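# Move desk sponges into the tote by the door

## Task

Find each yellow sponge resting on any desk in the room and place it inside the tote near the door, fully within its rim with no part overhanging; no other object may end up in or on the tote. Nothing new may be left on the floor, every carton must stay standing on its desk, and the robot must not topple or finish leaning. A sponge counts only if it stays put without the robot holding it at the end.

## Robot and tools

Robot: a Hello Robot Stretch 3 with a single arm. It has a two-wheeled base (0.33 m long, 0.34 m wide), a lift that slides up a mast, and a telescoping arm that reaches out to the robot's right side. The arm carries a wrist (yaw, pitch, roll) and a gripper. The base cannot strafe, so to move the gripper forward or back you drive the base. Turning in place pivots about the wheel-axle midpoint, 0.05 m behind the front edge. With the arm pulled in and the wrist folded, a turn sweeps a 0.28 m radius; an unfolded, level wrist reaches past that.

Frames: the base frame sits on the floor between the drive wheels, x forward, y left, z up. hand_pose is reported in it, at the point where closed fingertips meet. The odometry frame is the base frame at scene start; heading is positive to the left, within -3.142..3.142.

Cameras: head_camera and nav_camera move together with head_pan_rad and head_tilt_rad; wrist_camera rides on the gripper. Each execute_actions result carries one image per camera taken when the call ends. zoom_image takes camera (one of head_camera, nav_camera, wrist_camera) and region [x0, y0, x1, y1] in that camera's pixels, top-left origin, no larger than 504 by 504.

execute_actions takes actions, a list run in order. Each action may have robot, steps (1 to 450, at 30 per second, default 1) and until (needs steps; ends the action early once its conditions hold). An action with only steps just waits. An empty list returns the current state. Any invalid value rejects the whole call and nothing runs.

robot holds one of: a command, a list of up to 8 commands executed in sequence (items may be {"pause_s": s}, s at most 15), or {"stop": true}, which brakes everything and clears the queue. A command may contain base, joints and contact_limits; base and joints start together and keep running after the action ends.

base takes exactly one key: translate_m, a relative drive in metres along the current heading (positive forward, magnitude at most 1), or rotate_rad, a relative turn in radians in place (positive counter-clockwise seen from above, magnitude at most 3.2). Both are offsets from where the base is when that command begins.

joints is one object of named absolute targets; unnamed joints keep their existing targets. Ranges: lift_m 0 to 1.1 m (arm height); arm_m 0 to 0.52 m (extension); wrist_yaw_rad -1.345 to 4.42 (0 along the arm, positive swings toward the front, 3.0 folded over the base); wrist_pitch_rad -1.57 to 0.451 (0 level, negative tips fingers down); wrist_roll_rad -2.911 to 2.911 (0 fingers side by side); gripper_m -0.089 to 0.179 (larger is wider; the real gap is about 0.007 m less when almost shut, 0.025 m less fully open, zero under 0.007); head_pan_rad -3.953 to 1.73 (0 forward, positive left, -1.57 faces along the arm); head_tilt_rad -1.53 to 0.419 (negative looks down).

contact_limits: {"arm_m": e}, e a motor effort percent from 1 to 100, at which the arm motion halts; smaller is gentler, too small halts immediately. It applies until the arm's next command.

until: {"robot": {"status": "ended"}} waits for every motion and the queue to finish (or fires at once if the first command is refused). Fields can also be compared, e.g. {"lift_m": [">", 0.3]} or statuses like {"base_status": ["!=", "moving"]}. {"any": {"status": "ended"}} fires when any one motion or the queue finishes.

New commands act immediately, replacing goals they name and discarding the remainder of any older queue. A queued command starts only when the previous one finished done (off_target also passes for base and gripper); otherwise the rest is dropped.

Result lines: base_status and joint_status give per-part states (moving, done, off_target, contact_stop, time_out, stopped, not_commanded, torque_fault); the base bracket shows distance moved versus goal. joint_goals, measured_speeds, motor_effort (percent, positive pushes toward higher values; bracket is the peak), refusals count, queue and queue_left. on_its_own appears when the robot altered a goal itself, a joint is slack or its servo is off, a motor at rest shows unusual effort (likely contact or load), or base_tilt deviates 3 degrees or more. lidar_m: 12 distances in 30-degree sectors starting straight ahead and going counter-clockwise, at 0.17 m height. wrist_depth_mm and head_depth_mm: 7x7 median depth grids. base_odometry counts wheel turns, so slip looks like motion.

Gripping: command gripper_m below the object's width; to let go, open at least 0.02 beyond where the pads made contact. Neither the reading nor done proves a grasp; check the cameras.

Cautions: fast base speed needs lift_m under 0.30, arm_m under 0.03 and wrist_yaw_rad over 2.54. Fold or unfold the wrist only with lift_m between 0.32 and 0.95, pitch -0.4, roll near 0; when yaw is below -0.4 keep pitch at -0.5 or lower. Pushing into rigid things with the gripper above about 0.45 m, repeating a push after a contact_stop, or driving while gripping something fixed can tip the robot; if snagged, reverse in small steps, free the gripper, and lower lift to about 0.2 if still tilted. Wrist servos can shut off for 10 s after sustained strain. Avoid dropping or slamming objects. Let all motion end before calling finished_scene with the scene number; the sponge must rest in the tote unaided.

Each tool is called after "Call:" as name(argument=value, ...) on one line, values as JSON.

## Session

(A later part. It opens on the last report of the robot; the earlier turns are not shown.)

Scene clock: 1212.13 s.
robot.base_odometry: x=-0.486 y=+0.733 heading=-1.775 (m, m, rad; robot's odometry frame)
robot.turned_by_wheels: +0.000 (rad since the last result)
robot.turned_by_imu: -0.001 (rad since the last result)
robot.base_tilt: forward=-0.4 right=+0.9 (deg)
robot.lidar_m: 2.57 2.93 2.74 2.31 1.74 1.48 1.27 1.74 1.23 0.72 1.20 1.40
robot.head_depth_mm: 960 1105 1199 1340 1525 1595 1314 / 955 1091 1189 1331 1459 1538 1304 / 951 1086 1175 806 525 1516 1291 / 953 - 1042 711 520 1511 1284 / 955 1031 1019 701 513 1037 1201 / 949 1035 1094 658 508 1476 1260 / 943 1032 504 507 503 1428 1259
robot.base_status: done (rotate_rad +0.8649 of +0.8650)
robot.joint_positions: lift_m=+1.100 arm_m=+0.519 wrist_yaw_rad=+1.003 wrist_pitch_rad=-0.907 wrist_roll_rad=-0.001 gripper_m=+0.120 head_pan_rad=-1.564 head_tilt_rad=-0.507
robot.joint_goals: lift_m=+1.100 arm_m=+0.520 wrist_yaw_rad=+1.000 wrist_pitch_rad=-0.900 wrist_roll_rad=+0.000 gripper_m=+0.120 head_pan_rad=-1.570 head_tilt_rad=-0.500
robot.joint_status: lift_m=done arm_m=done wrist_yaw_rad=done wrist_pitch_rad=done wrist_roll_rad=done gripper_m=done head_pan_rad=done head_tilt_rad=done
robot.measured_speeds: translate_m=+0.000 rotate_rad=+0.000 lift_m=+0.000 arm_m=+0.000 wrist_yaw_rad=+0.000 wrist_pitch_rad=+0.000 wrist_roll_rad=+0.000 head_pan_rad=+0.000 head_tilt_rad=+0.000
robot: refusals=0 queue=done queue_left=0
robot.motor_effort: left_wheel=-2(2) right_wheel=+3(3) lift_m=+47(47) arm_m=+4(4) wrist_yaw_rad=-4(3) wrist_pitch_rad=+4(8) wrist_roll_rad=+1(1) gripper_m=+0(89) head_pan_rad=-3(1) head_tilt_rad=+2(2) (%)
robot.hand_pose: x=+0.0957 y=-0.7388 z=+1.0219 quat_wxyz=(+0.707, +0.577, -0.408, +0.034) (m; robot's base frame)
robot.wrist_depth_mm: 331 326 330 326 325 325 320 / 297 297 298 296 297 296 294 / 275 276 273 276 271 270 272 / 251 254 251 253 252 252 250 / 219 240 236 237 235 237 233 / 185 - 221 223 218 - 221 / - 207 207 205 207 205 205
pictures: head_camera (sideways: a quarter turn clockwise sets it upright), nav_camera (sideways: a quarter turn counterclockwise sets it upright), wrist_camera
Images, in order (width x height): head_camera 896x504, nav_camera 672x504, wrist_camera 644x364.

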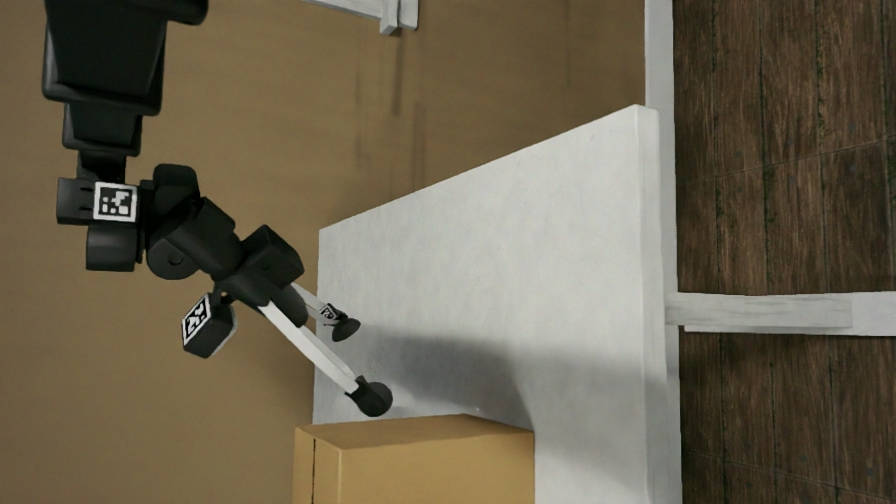

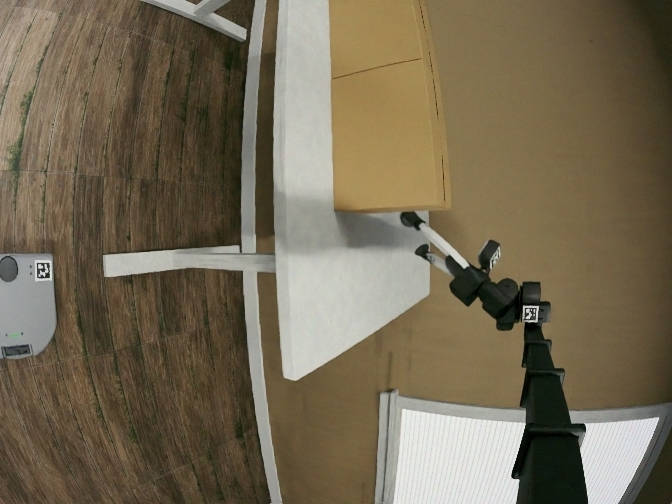

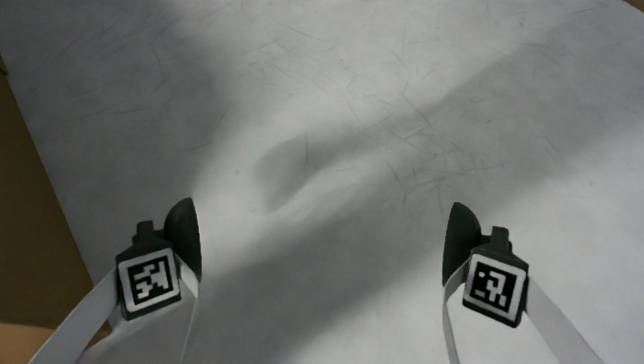

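Call:
execute_actions(actions=[{"robot": {"joints": {"head_pan_rad": 1.15, "head_tilt_rad": -0.45, "wrist_pitch_rad": -0.3, "wrist_yaw_rad": 0.3}}, "steps": 100, "until": {"robot": {"status": "ended"}}}])

Scene clock: 1254.43 s.
robot.base_odometry: x=-0.486 y=+0.733 heading=-1.775 (m, m, rad; robot's odometry frame)
robot.turned_by_wheels: +0.000 (rad since the last result)
robot.turned_by_imu: -0.001 (rad since the last result)
robot.base_tilt: forward=-0.2 right=+0.8 (deg)
robot.lidar_m: 2.57 2.94 2.74 2.31 1.74 1.48 1.27 1.74 1.23 0.72 1.20 1.39
robot.head_depth_mm: 3096 3408 3747 3175 2175 1666 1358 / 2868 3183 3579 3034 2141 1651 1345 / 2701 2965 3279 3060 2111 1631 1332 / 2545 2770 3048 2982 2099 1623 1324 / 2407 2652 2874 2717 2074 1605 1310 / 2302 2511 2707 2815 2056 1593 1301 / 2162 2312 2436 2564 2029 1577 1297
robot.base_status: done (rotate_rad +0.8649 of +0.8650)
robot.joint_positions: lift_m=+1.100 arm_m=+0.519 wrist_yaw_rad=+0.303 wrist_pitch_rad=-0.324 wrist_roll_rad=-0.001 gripper_m=+0.120 head_pan_rad=+1.143 head_tilt_rad=-0.458
robot.joint_goals: lift_m=+1.100 arm_m=+0.520 wrist_yaw_rad=+0.300 wrist_pitch_rad=-0.300 wrist_roll_rad=+0.000 gripper_m=+0.120 head_pan_rad=+1.150 head_tilt_rad=-0.450
robot.joint_status: lift_m=done arm_m=done wrist_yaw_rad=done wrist_pitch_rad=done wrist_roll_rad=done gripper_m=done head_pan_rad=done head_tilt_rad=done
robot.measured_speeds: translate_m=+0.000 rotate_rad=+0.000 lift_m=+0.000 arm_m=+0.000 wrist_yaw_rad=+0.000 wrist_pitch_rad=+0.000 wrist_roll_rad=+0.000 head_pan_rad=+0.000 head_tilt_rad=+0.000
robot: refusals=0 queue=done queue_left=0
robot.motor_effort: left_wheel=-2(2) right_wheel=+3(3) lift_m=+47(47) arm_m=+4(4) wrist_yaw_rad=-3(4) wrist_pitch_rad=+14(14) wrist_roll_rad=+1(1) gripper_m=+0(0) head_pan_rad=+2(24) head_tilt_rad=+3(7) (%)
robot.hand_pose: x=+0.0488 y=-0.8885 z=+1.1341 quat_wxyz=(+0.708, +0.218, -0.672, -0.007) (m; robot's base frame)
robot.wrist_depth_mm: 465 425 401 374 351 331 315 / 507 468 438 404 379 354 336 / 561 512 469 444 405 379 360 / 579 546 515 482 438 414 381 / 449 471 451 451 452 433 408 / 375 - 371 372 373 - 442 / 322 324 317 319 316 319 476
pictures: head_camera (sideways: a quarter turn clockwise sets it upright), nav_camera (sideways: a quarter turn counterclockwise sets it upright), wrist_camera
Images, in order (width x height): head_camera 896x504, nav_camera 672x504, wrist_camera 644x364.

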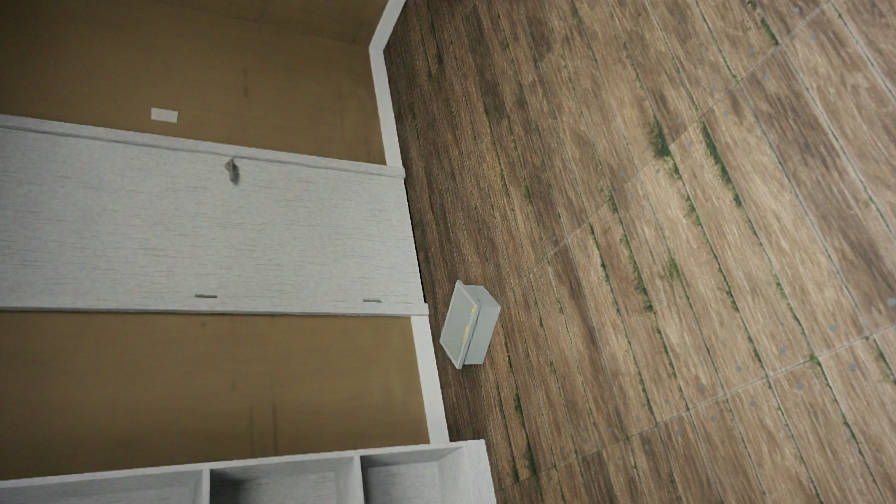

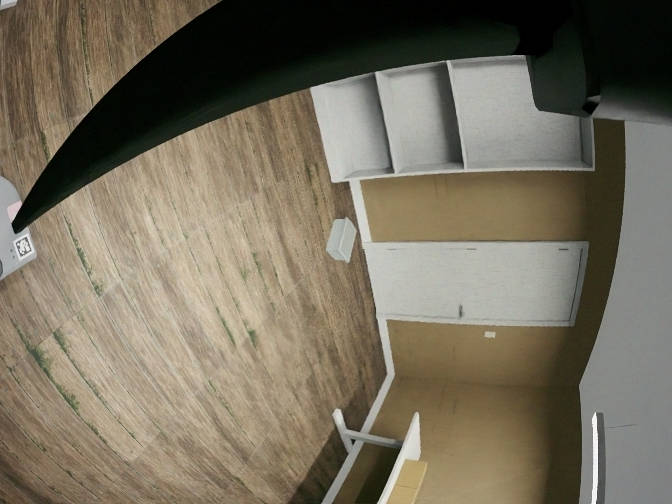

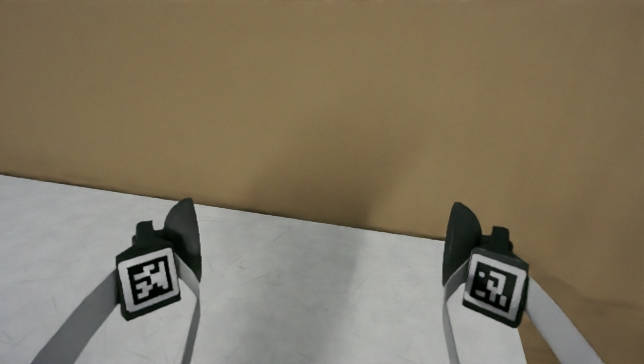

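Call:
finished_scene(scene=1)

The scene is finished: the task was done.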